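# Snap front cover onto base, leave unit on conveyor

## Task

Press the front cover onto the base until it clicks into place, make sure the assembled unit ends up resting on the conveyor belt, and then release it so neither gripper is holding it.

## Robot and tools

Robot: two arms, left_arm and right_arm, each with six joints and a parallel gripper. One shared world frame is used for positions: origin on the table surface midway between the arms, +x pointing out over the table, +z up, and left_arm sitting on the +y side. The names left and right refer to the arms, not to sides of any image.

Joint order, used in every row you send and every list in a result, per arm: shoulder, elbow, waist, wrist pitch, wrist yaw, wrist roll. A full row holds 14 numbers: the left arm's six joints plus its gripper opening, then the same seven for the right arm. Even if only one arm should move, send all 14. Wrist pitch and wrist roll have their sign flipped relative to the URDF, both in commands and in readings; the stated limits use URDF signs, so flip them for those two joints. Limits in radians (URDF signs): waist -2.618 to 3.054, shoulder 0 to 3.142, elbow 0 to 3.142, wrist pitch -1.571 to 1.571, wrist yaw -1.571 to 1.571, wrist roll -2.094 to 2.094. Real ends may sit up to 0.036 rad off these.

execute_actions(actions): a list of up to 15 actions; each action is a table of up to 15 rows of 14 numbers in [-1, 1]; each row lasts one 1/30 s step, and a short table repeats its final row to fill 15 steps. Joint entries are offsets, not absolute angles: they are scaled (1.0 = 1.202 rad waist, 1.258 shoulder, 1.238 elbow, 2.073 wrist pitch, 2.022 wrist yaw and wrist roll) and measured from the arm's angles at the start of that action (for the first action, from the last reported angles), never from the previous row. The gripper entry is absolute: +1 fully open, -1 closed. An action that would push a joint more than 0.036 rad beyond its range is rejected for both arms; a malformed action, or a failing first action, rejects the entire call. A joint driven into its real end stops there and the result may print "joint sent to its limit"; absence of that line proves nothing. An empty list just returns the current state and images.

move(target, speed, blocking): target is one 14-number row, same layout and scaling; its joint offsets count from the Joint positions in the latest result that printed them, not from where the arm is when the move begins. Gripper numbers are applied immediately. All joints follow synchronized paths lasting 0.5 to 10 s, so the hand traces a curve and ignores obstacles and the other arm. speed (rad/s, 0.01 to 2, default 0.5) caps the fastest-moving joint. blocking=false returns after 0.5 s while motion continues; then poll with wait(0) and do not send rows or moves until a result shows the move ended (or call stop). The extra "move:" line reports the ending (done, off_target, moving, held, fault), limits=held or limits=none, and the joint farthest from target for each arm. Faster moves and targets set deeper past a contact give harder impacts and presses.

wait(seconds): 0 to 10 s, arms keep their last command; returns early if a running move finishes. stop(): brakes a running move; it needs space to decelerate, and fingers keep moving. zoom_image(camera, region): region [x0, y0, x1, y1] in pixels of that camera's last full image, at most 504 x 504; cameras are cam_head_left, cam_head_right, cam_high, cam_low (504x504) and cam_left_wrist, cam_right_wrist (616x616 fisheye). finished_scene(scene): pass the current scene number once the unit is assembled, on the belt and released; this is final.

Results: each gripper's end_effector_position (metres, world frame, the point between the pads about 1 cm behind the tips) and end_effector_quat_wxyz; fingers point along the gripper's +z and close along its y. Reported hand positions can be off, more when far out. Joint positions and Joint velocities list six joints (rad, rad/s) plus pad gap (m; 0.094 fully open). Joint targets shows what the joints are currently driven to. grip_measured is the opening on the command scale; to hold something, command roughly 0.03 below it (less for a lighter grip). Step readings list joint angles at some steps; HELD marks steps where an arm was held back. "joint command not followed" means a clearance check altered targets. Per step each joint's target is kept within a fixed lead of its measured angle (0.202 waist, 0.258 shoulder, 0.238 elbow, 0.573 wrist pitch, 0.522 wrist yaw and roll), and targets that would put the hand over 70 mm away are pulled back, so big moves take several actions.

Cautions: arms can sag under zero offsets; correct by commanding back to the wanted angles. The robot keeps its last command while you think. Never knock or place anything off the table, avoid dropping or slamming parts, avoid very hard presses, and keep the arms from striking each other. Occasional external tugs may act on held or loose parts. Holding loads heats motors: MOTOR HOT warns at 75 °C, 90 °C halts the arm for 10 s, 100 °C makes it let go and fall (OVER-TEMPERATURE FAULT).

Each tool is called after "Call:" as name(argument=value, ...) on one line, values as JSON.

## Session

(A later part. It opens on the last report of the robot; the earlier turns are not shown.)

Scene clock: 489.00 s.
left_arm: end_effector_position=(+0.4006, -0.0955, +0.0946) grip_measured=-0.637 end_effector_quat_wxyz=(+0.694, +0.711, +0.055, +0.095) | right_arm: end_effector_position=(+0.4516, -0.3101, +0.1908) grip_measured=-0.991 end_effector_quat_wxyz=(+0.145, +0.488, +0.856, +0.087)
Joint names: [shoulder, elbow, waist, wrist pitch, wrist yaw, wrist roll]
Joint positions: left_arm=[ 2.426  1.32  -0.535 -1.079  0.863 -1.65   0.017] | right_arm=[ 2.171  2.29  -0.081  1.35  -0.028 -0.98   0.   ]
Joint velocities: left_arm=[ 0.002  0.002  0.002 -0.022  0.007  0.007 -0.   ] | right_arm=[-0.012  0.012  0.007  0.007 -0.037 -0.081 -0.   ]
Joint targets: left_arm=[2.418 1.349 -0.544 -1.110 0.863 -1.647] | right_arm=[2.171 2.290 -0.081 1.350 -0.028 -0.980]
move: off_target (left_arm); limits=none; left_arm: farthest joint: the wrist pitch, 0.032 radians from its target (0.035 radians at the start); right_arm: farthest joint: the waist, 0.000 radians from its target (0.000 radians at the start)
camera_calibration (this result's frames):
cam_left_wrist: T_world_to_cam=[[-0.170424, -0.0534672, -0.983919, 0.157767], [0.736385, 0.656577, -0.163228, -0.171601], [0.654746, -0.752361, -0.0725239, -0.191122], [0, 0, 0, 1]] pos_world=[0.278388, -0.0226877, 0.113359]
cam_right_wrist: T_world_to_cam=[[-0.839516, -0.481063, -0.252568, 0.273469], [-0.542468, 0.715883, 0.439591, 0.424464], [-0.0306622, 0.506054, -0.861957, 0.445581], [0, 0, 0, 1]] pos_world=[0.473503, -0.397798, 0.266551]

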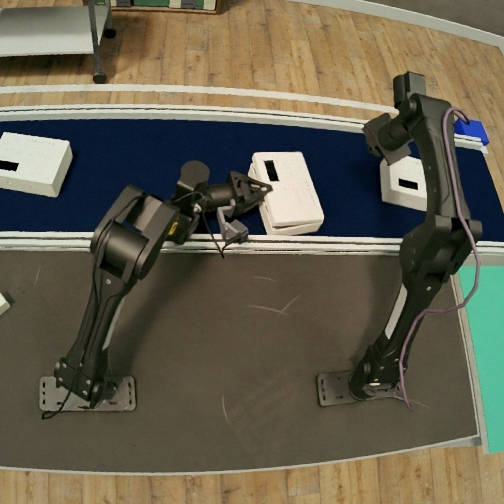

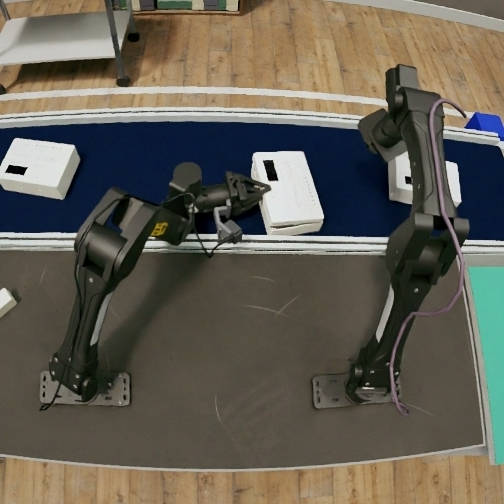

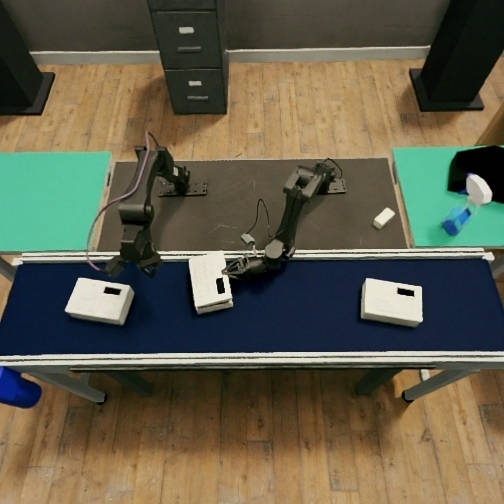

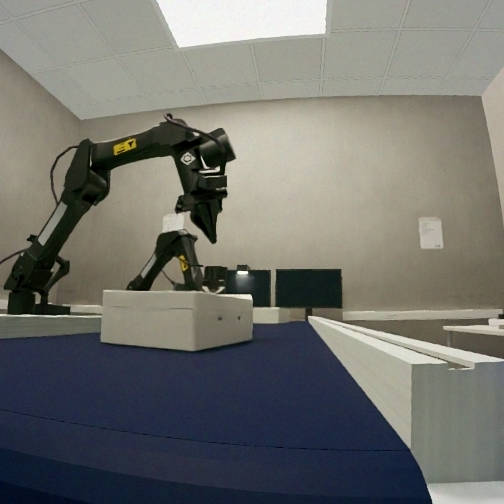

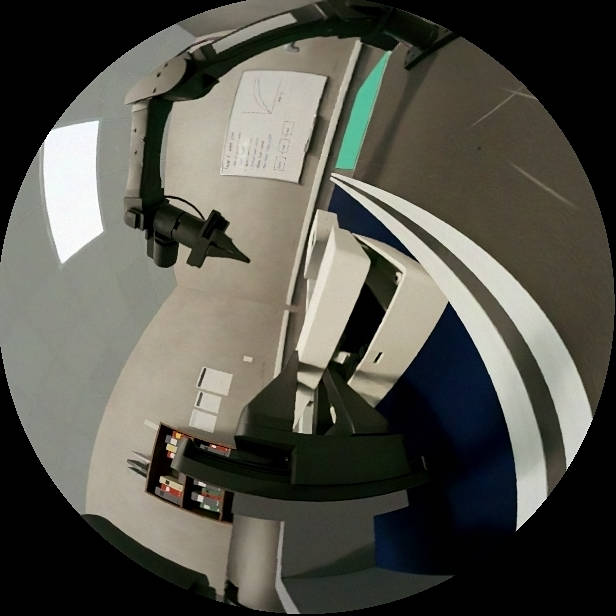

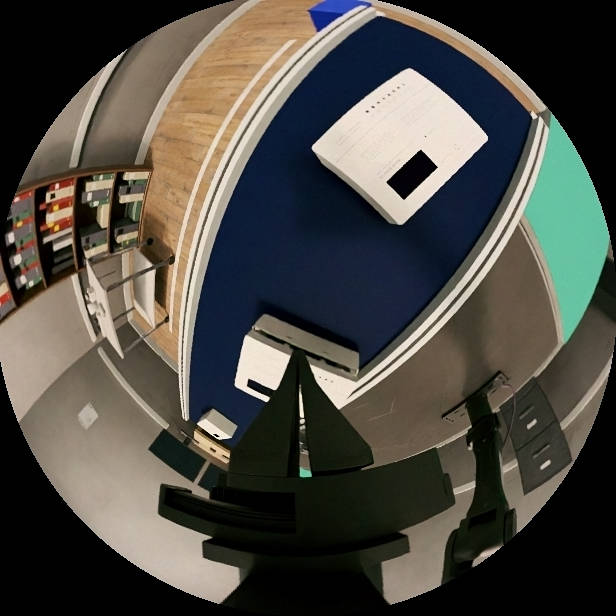

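Call:
move(target=[0.004,0.024,-0.007,-0.024,0,0,-0.75,-0.09,-0.2,0.26,-0.1,0,0,-1], speed=0.3)

Call:
move(target=[-0.006,0.024,-0.007,-0.017,0,0,-0.75,0.02,-0.145,0,-0.04,0,0,-1], speed=0.2)

Scene clock: 499.63 s.
left_arm: end_effector_position=(+0.4004, -0.0954, +0.0934) grip_measured=-0.637 end_effector_quat_wxyz=(+0.697, +0.709, +0.051, +0.099) | right_arm: end_effector_position=(+0.4383, -0.1578, +0.1760) grip_measured=-0.991 end_effector_quat_wxyz=(+0.155, +0.346, +0.917, +0.128)
Joint names: [shoulder, elbow, waist, wrist pitch, wrist yaw, wrist roll]
Joint positions: left_arm=[ 2.436  1.32  -0.535 -1.102  0.863 -1.651  0.017] | right_arm=[ 2.076  2.055  0.232  1.147 -0.03  -0.98   0.   ]
Joint velocities: left_arm=[ 0.017  0.007 -0.007  0.037 -0.022 -0.022  0.   ] | right_arm=[-0.002 -0.002 -0.012  0.007  0.007  0.066 -0.001]
Joint targets: left_arm=[2.431 1.349 -0.543 -1.128 0.863 -1.650] | right_arm=[2.058 2.043 0.232 1.143 -0.028 -0.980]
move: off_target (left_arm); limits=none; left_arm: farthest joint: the elbow, 0.030 radians from its target (0.030 radians at the start); right_arm: farthest joint: the shoulder, 0.018 radians from its target (0.114 radians at the start)
camera_calibration (this result's frames):
cam_left_wrist: T_world_to_cam=[[-0.157752, -0.0594727, -0.985686, 0.151174], [0.73846, 0.655587, -0.157741, -0.17317], [0.655584, -0.752774, -0.0595021, -0.192653], [0, 0, 0, 1]] pos_world=[0.278027, -0.0225056, 0.110231]
cam_right_wrist: T_world_to_cam=[[-0.633213, -0.711616, -0.304376, 0.214129], [-0.762489, 0.506045, 0.403149, 0.384405], [-0.132859, 0.487362, -0.863033, 0.397351], [0, 0, 0, 1]] pos_world=[0.481486, -0.235802, 0.25313]

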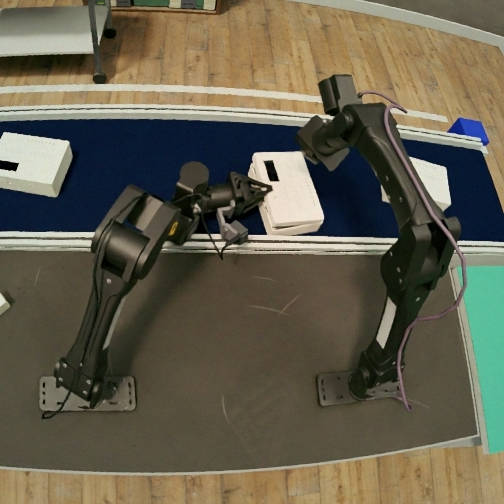

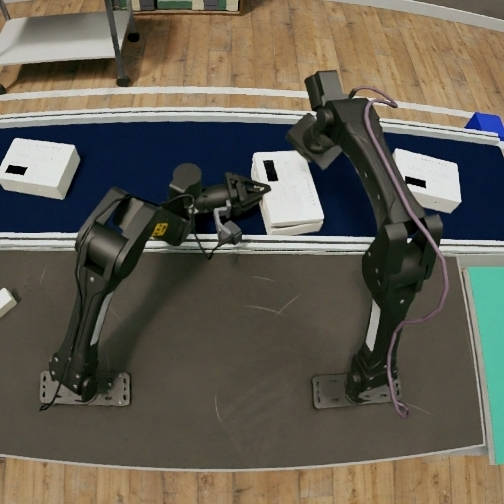

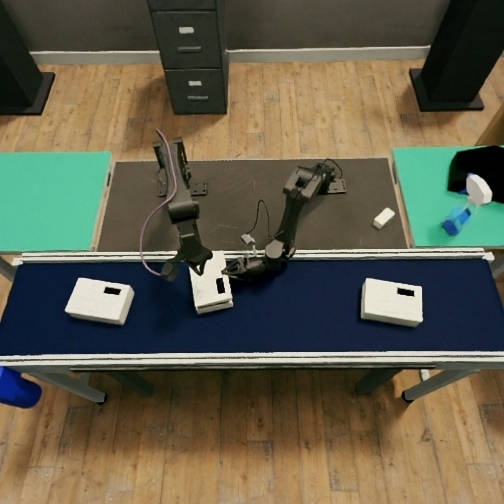

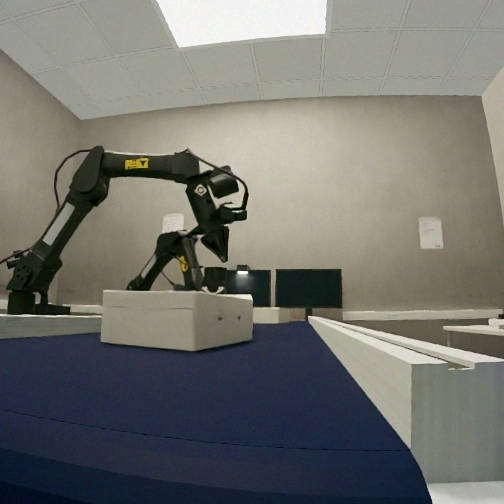

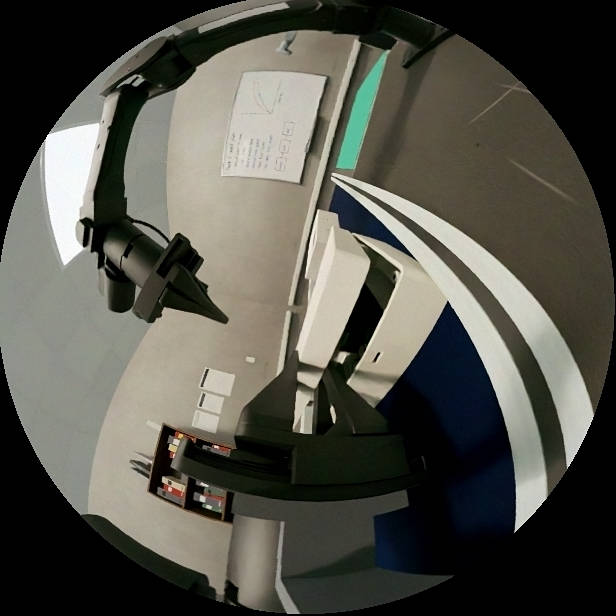

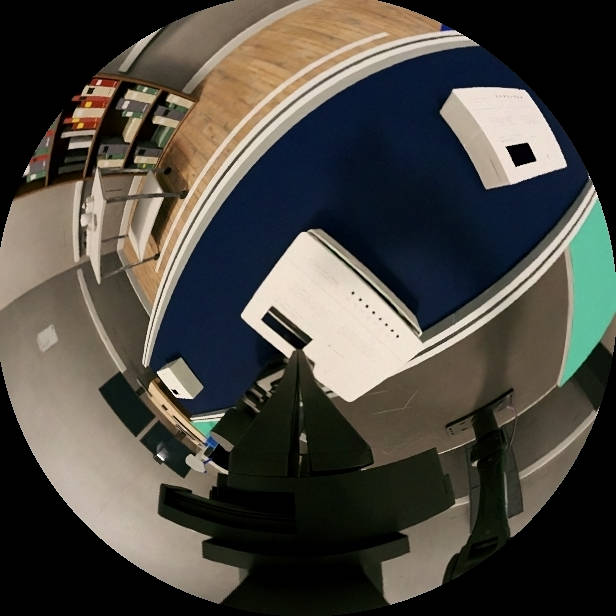

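Scene clock: 501.13 s.
left_arm: end_effector_position=(+0.4004, -0.0954, +0.0940) grip_measured=-0.637 end_effector_quat_wxyz=(+0.697, +0.708, +0.049, +0.100) | right_arm: end_effector_position=(+0.4230, -0.1617, +0.1182) grip_measured=-0.991 end_effector_quat_wxyz=(+0.111, +0.350, +0.925, +0.097)
Joint names: [shoulder, elbow, waist, wrist pitch, wrist yaw, wrist roll]
Joint positions: left_arm=[ 2.436  1.32  -0.535 -1.105  0.863 -1.653  0.017] | right_arm=[ 2.092  1.885  0.232  1.07  -0.03  -0.98   0.   ]
Joint velocities: left_arm=[ 0.007  0.012 -0.002  0.037  0.051 -0.022  0.   ] | right_arm=[ 0.002  0.012 -0.022  0.051  0.007  0.051  0.001]
Joint targets: left_arm=[2.428 1.349 -0.543 -1.137 0.863 -1.651] | right_arm=[2.101 1.876 0.232 1.064 -0.030 -0.980]
move: off_target (left_arm); limits=none; left_arm: farthest joint: the wrist pitch, 0.032 radians from its target (0.035 radians at the start); right_arm: farthest joint: the elbow, 0.010 radians from its target (0.180 radians at the start)
camera_calibration (this result's frames):
cam_left_wrist: T_world_to_cam=[[-0.153635, -0.0605823, -0.986269, 0.150036], [0.739123, 0.655401, -0.155394, -0.173586], [0.655816, -0.752848, -0.0559147, -0.193063], [0, 0, 0, 1]] pos_world=[0.277966, -0.0224891, 0.110206]
cam_right_wrist: T_world_to_cam=[[-0.66067, -0.718701, -0.216757, 0.184155], [-0.716634, 0.517877, 0.46716, 0.372989], [-0.223495, 0.463974, -0.857192, 0.38123], [0, 0, 0, 1]] pos_world=[0.474165, -0.237691, 0.192458]

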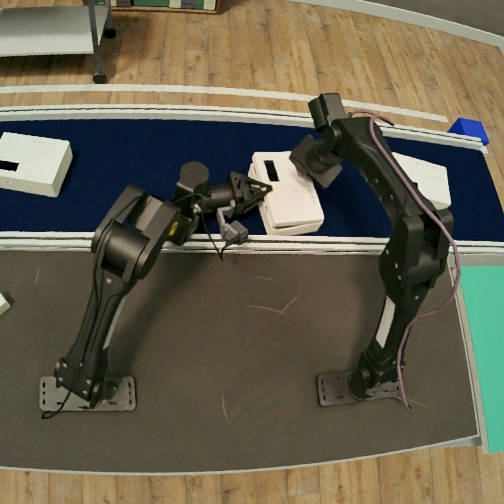

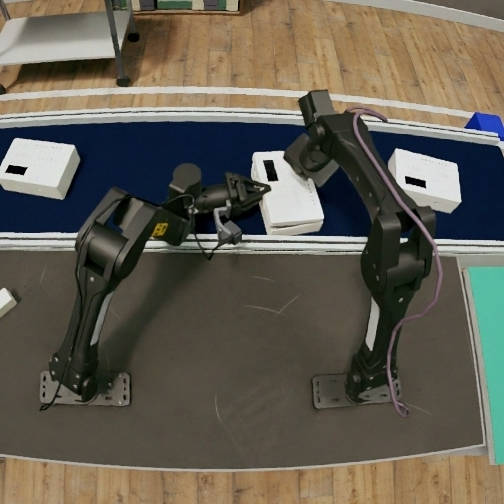

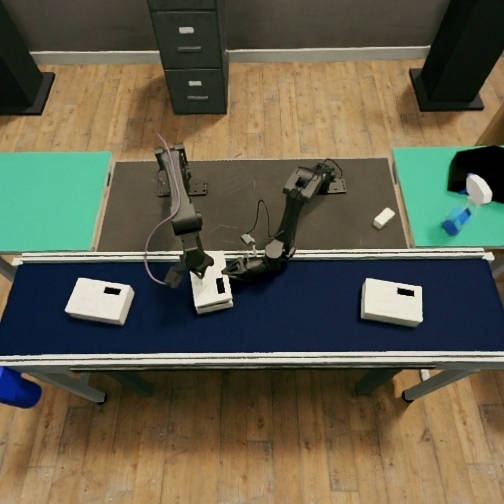

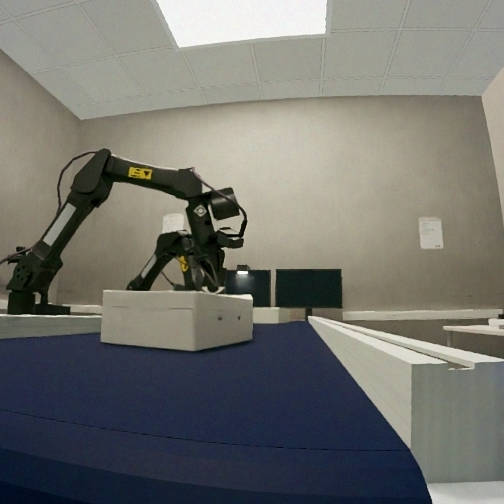

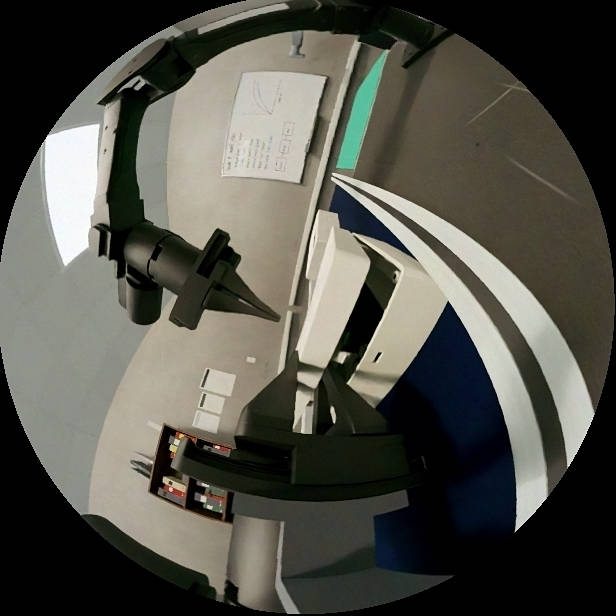

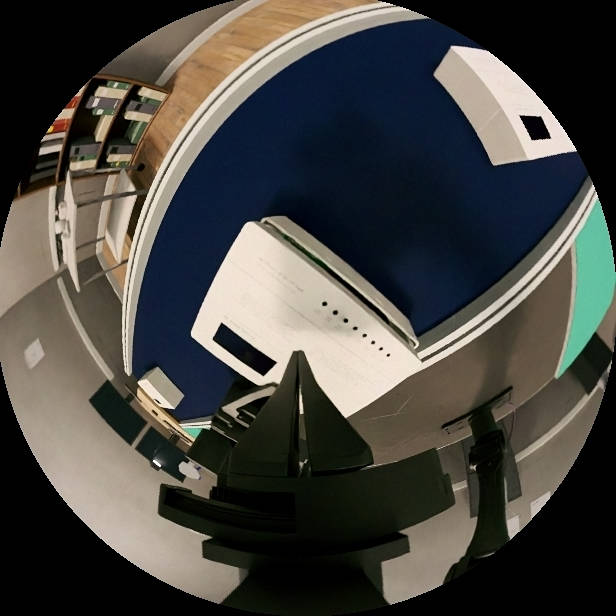

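Call:
move(target=[-0.006,0.024,-0.007,-0.015,0,0,-0.75,0.072,-0.008,-0.03,0,0,0,-1], speed=0.06)

Call:
move(target=[-0.02,0.024,-0.007,-0.015,0,0,-0.52,0.02,-0.008,0,0,0,0,-1], speed=0.06)

Call:
move(target=[-0.075,-0.14,0.055,-0.055,0,0,-0.52,0.02,-0.008,0,0,0,0,-1], speed=0.08)

Call:
zoom_image(camera="cam_high", region=[170,240,260,330])

Scene clock: 513.80 s.
left_arm: end_effector_position=(+0.4005, -0.0954, +0.0932) grip_measured=-0.637 end_effector_quat_wxyz=(+0.697, +0.708, +0.051, +0.099) | right_arm: end_effector_position=(+0.4255, -0.1735, +0.0895) grip_measured=-0.992 end_effector_quat_wxyz=(+0.087, +0.364, +0.924, +0.079)
Joint names: [shoulder, elbow, waist, wrist pitch, wrist yaw, wrist roll]
Joint positions: left_arm=[ 2.437  1.32  -0.535 -1.104  0.863 -1.649  0.017] | right_arm=[ 2.155  1.885  0.206  1.068 -0.032 -0.98   0.   ]
Joint velocities: left_arm=[-0.002 -0.007 -0.002 -0.095  0.066  0.081  0.   ] | right_arm=[ 0.007 -0.012  0.007  0.051 -0.037 -0.051 -0.   ]
Joint targets: left_arm=[2.428 1.349 -0.543 -1.136 0.863 -1.653] | right_arm=[2.183 1.875 0.196 1.070 -0.030 -0.980]
move: off_target (left_arm, right_arm); limits=none; left_arm: farthest joint: the wrist pitch, 0.032 radians from its target (0.031 radians at the start); right_arm: farthest joint: the shoulder, 0.027 radians from its target (0.090 radians at the start)
camera_calibration (this result's frames):
cam_left_wrist: T_world_to_cam=[[-0.158571, -0.0604645, -0.985494, 0.151199], [0.738064, 0.655731, -0.15899, -0.172963], [0.655833, -0.752569, -0.0593533, -0.19277], [0, 0, 0, 1]] pos_world=[0.278059, -0.0225132, 0.110065]
cam_right_wrist: T_world_to_cam=[[-0.690308, -0.703967, -0.167047, 0.1819], [-0.674012, 0.541768, 0.50219, 0.377152], [-0.263025, 0.459257, -0.84847, 0.377854], [0, 0, 0, 1]] pos_world=[0.479157, -0.249809, 0.161582]

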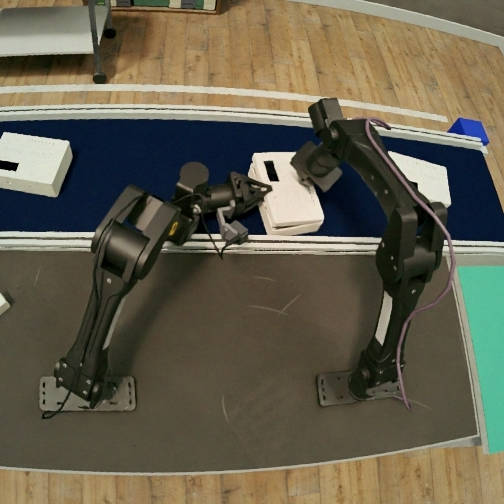

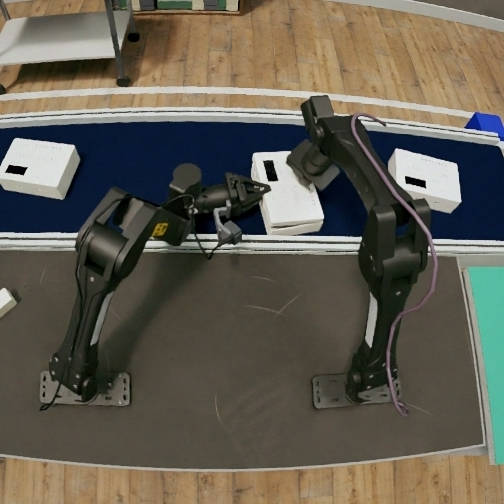

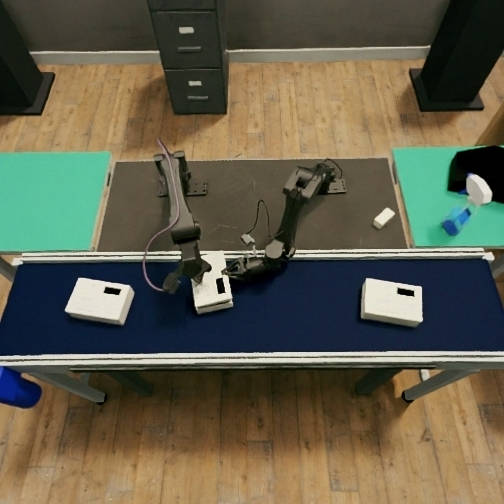

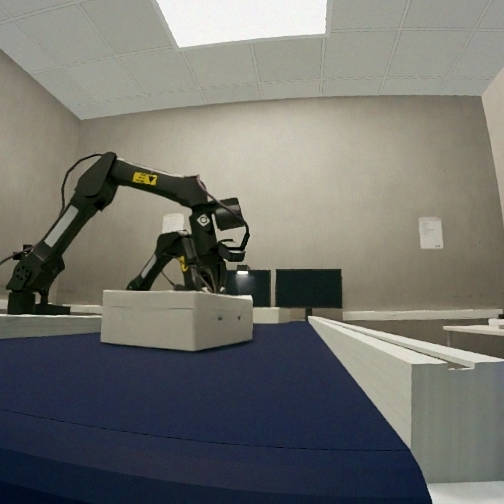

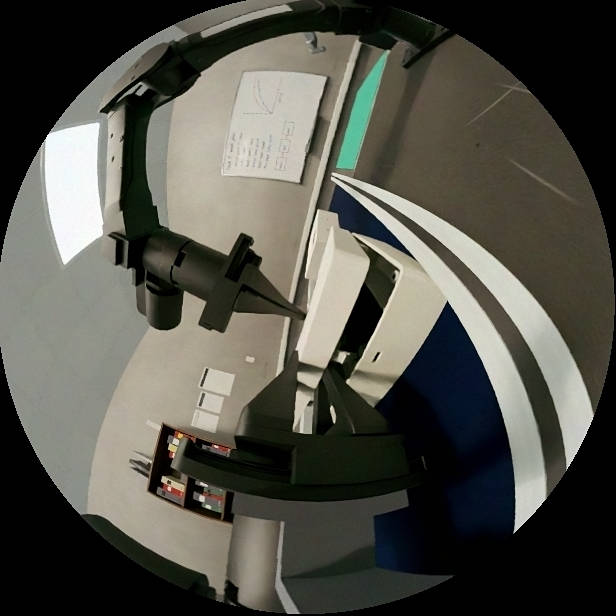

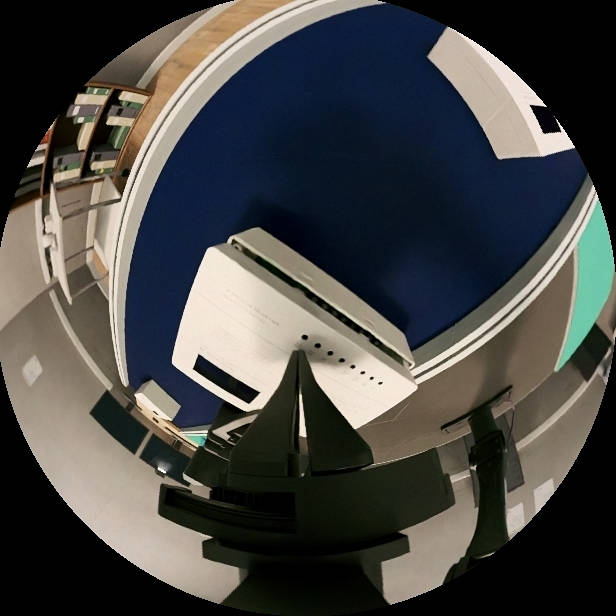

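Scene clock: 514.63 s.
left_arm: end_effector_position=(+0.4005, -0.0954, +0.0942) grip_measured=-0.523 end_effector_quat_wxyz=(+0.698, +0.707, +0.049, +0.102) | right_arm: end_effector_position=(+0.4254, -0.1735, +0.0859) grip_measured=-0.992 end_effector_quat_wxyz=(+0.084, +0.364, +0.924, +0.077)
Joint names: [shoulder, elbow, waist, wrist pitch, wrist yaw, wrist roll]
Joint positions: left_arm=[ 2.438  1.32  -0.535 -1.111  0.863 -1.652  0.022] | right_arm=[ 2.163  1.885  0.206  1.067 -0.032 -0.98   0.   ]
Joint velocities: left_arm=[ 0.007  0.017 -0.007 -0.051  0.022  0.037  0.   ] | right_arm=[-0.002  0.002 -0.027  0.037  0.007 -0.051  0.001]
Joint targets: left_arm=[2.412 1.349 -0.543 -1.135 0.863 -1.649] | right_arm=[2.181 1.875 0.206 1.068 -0.032 -0.980]
move: off_target (left_arm); limits=none; left_arm: farthest joint: the elbow, 0.030 radians from its target (0.030 radians at the start); right_arm: farthest joint: the shoulder, 0.017 radians from its target (0.025 radians at the start)
camera_calibration (this result's frames):
cam_left_wrist: T_world_to_cam=[[-0.150371, -0.0629422, -0.986624, 0.148703], [0.739379, 0.655325, -0.154495, -0.173802], [0.656283, -0.75272, -0.0520039, -0.193598], [0, 0, 0, 1]] pos_world=[0.277921, -0.0224682, 0.109795]
cam_right_wrist: T_world_to_cam=[[-0.691467, -0.704234, -0.161021, 0.181174], [-0.670452, 0.542589, 0.506055, 0.377221], [-0.269013, 0.457877, -0.847337, 0.377], [0, 0, 0, 1]] pos_world=[0.479603, -0.249707, 0.157724]

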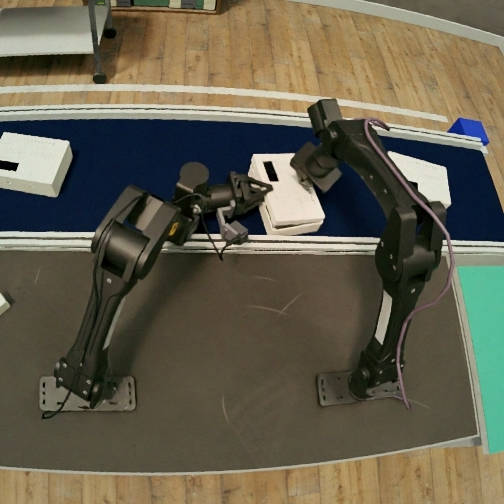

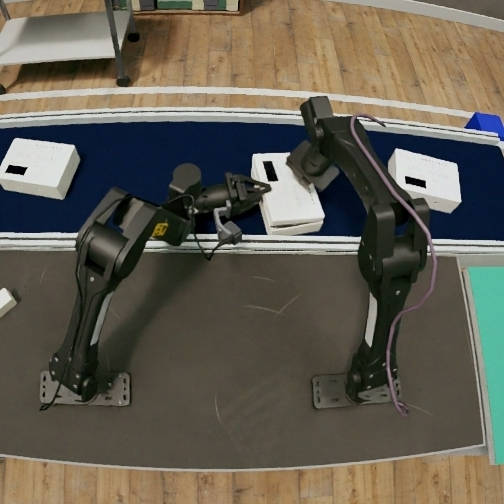

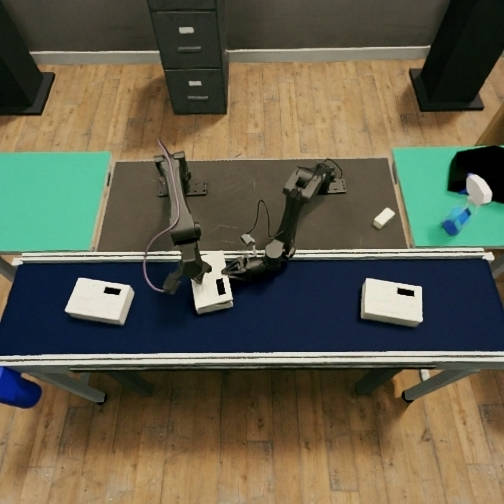

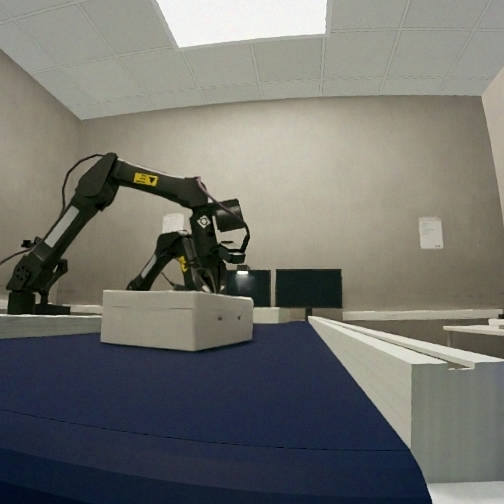

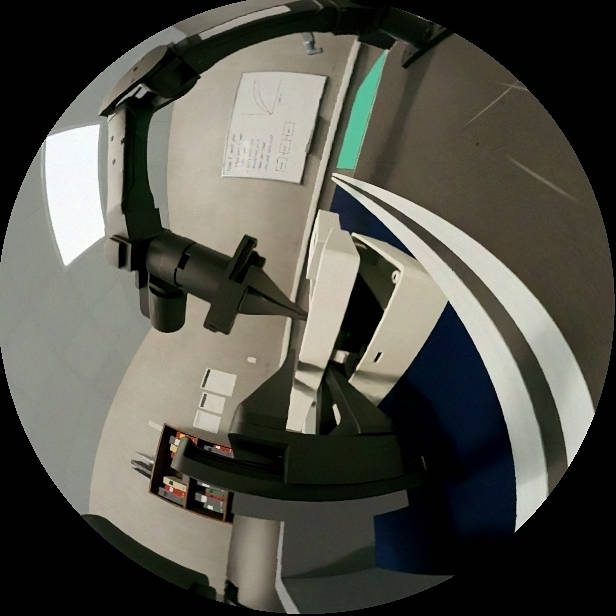

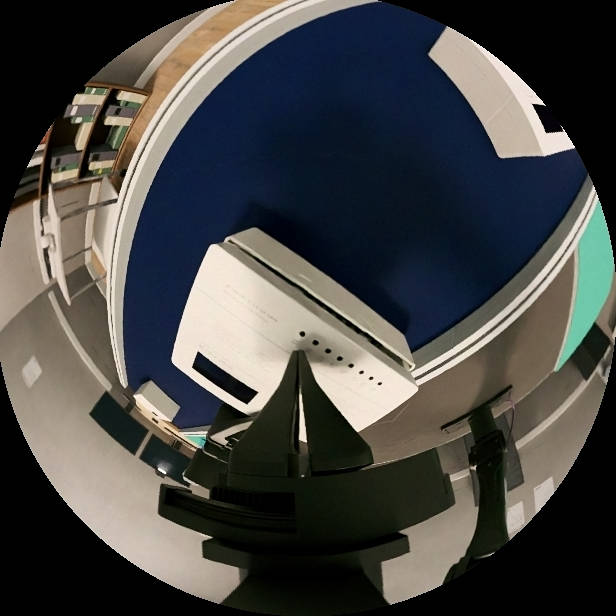

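Scene clock: 517.20 s.
left_arm: end_effector_position=(+0.3938, -0.0564, +0.0937) grip_measured=-0.523 end_effector_quat_wxyz=(+0.696, +0.704, +0.066, +0.125) | right_arm: end_effector_position=(+0.4250, -0.1736, +0.0805) grip_measured=-0.992 end_effector_quat_wxyz=(+0.079, +0.364, +0.925, +0.074)
Joint names: [shoulder, elbow, waist, wrist pitch, wrist yaw, wrist roll]
Joint positions: left_arm=[ 2.371  1.156 -0.477 -1.214  0.863 -1.655  0.022] | right_arm=[ 2.175  1.885  0.206  1.067 -0.032 -0.98   0.   ]
Joint velocities: left_arm=[ 0.012 -0.017 -0.007 -0.037 -0.022 -0.051  0.001] | right_arm=[-0.007  0.017 -0.007 -0.051  0.007  0.066 -0.001]
Joint targets: left_arm=[2.343 1.146 -0.468 -1.225 0.863 -1.652] | right_arm=[2.188 1.875 0.206 1.067 -0.032 -0.980]
move: off_target (left_arm); limits=none; left_arm: farthest joint: the shoulder, 0.027 radians from its target (0.094 radians at the start); right_arm: farthest joint: the shoulder, 0.013 radians from its target (0.025 radians at the start)
camera_calibration (this result's frames):
cam_left_wrist: T_world_to_cam=[[-0.138479, -0.0730802, -0.987665, 0.144488], [0.701666, 0.696555, -0.14992, -0.177757], [0.698919, -0.713772, -0.0451804, -0.175072], [0, 0, 0, 1]] pos_world=[0.267096, 0.00941579, 0.108147]
cam_right_wrist: T_world_to_cam=[[-0.693266, -0.704649, -0.151171, 0.179858], [-0.664584, 0.543942, 0.512304, 0.376956], [-0.278766, 0.455628, -0.845395, 0.375976], [0, 0, 0, 1]] pos_world=[0.480018, -0.249611, 0.151921]

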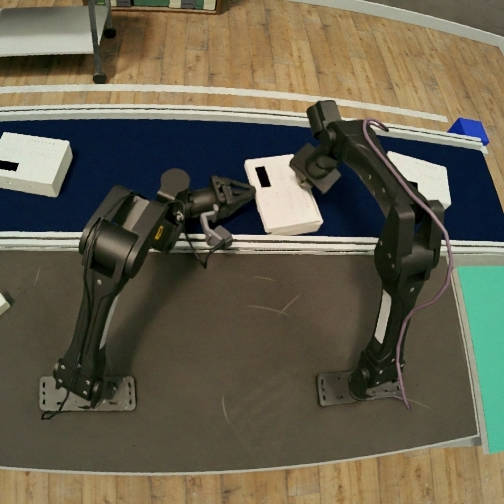

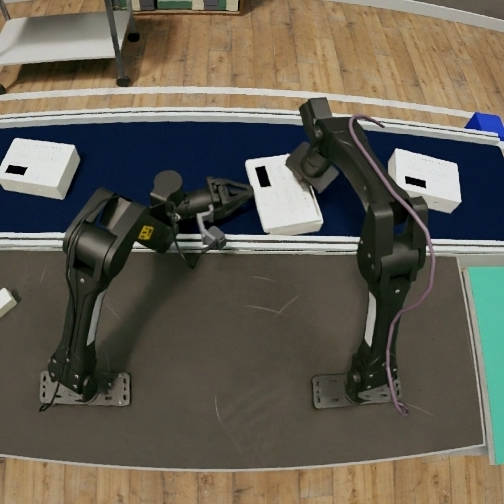

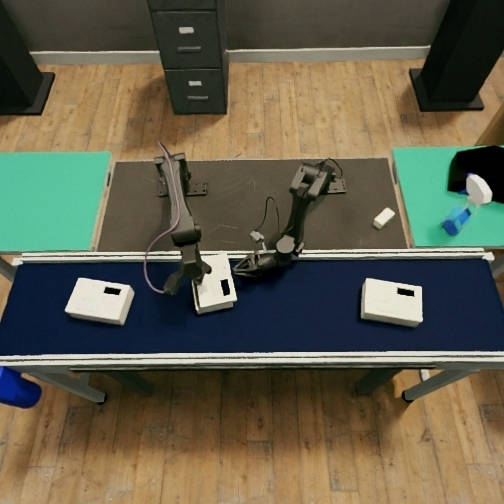

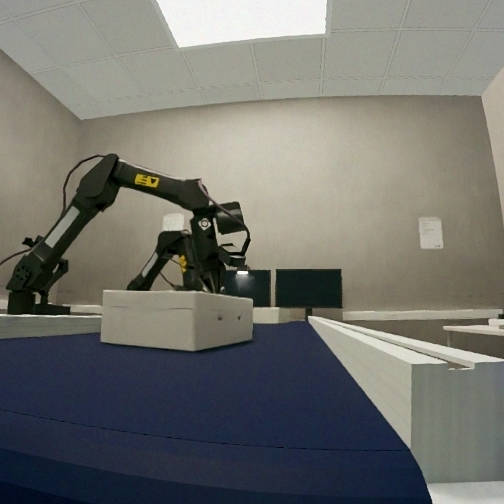

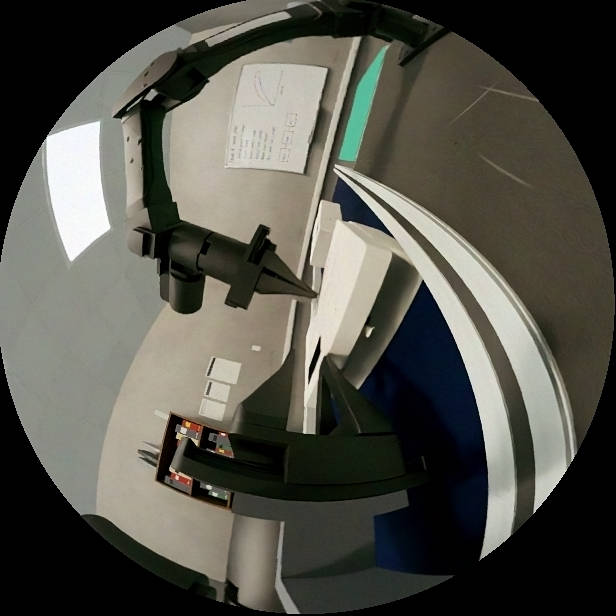

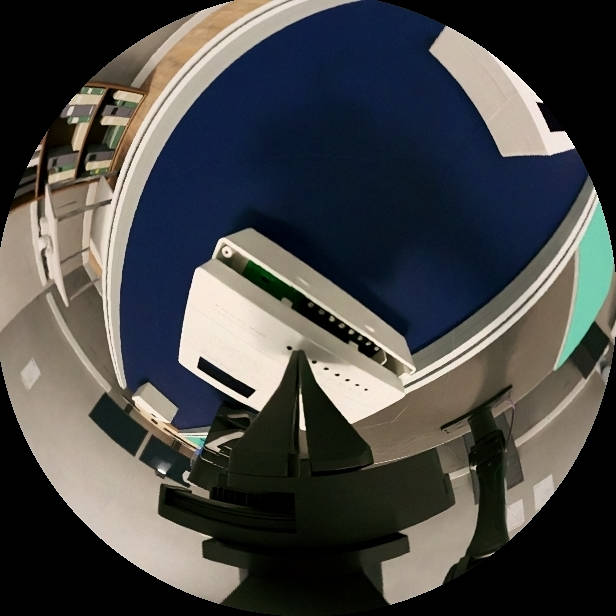

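Region (170, 240, 260, 330) of cam_high's 504x504 image, scaled by 5.600, with more detail than that image has.

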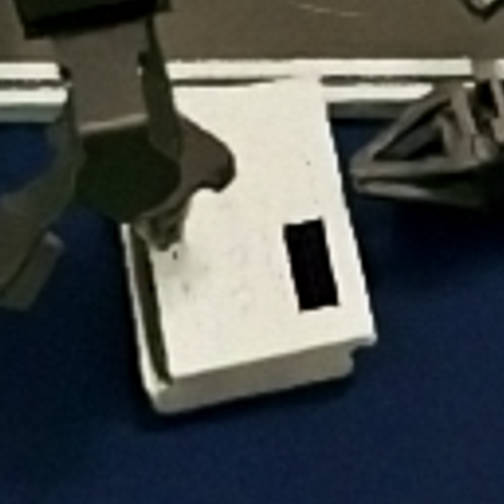

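Call:
move(target=[0.04,0,0.012,-0.03,0,0.025,-0.4,-0.05,0,0,0,0,0,-1], speed=0.08)

Scene clock: 522.73 s.
left_arm: end_effector_position=(+0.3945, -0.0528, +0.0765) grip_measured=-0.403 end_effector_quat_wxyz=(+0.698, +0.703, +0.082, +0.114) | right_arm: end_effector_position=(+0.4263, -0.1733, +0.1022) grip_measured=-0.992 end_effector_quat_wxyz=(+0.098, +0.363, +0.923, +0.087)
Joint names: [shoulder, elbow, waist, wrist pitch, wrist yaw, wrist roll]
Joint positions: left_arm=[ 2.422  1.156 -0.471 -1.264  0.863 -1.617  0.028] | right_arm=[ 2.128  1.885  0.206  1.067 -0.032 -0.98   0.   ]
Joint velocities: left_arm=[-0.007  0.017  0.007 -0.022 -0.007 -0.022  0.   ] | right_arm=[-0.002  0.002  0.012  0.051  0.051 -0.037 -0.002]
Joint targets: left_arm=[2.421 1.156 -0.462 -1.276 0.863 -1.604] | right_arm=[2.112 1.885 0.206 1.067 -0.032 -0.980]
move: done; limits=none; left_arm: farthest joint: the wrist roll, 0.013 radians from its target (0.050 radians at the start); right_arm: farthest joint: the shoulder, 0.015 radians from its target (0.063 radians at the start)
camera_calibration (this result's frames):
cam_left_wrist: T_world_to_cam=[[-0.174082, -0.0837466, -0.981164, 0.140883], [0.691025, 0.699463, -0.182307, -0.176436], [0.701555, -0.709745, -0.0638929, -0.173223], [0, 0, 0, 1]] pos_world=[0.267973, 0.0122645, 0.0949962]
cam_right_wrist: T_world_to_cam=[[-0.68532, -0.702817, -0.190745, 0.185205], [-0.687798, 0.53859, 0.486678, 0.378113], [-0.239312, 0.464724, -0.852503, 0.380029], [0, 0, 0, 1]] pos_world=[0.477936, -0.250091, 0.175284]

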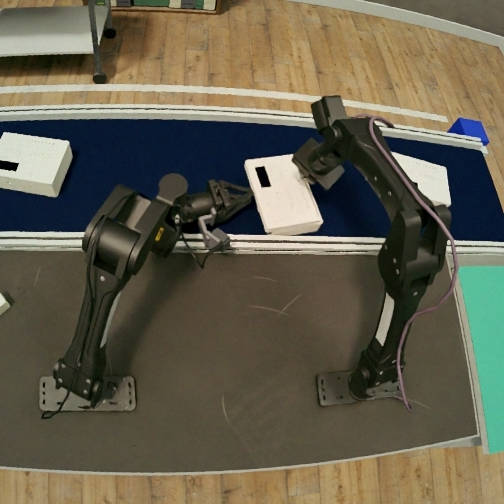

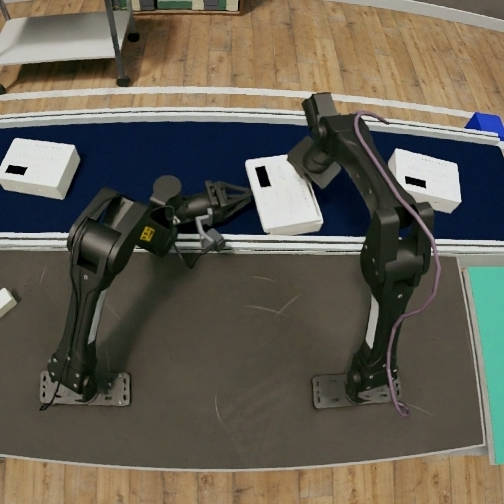

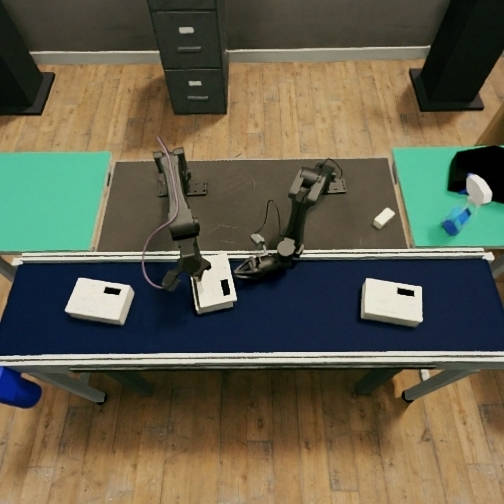

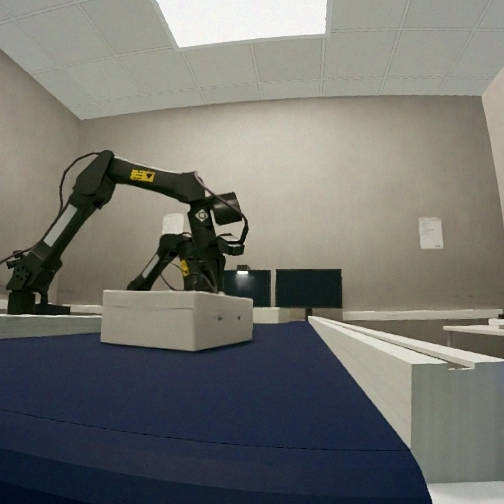

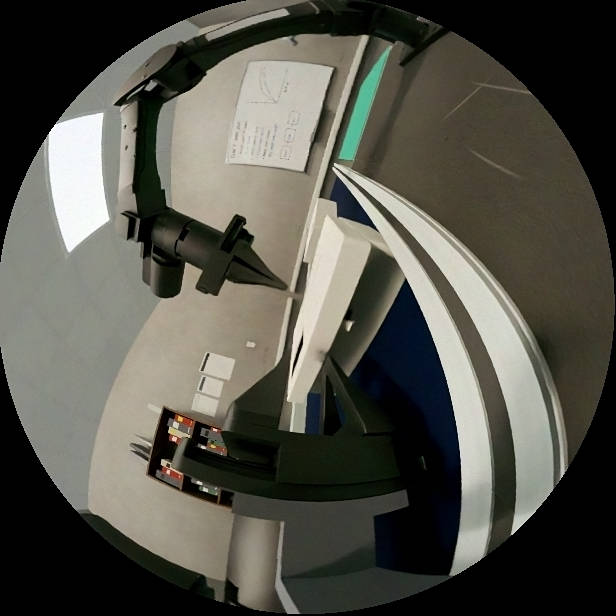

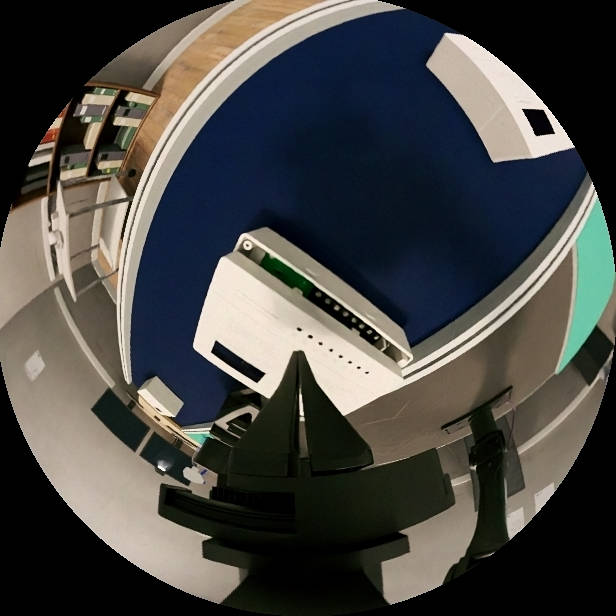

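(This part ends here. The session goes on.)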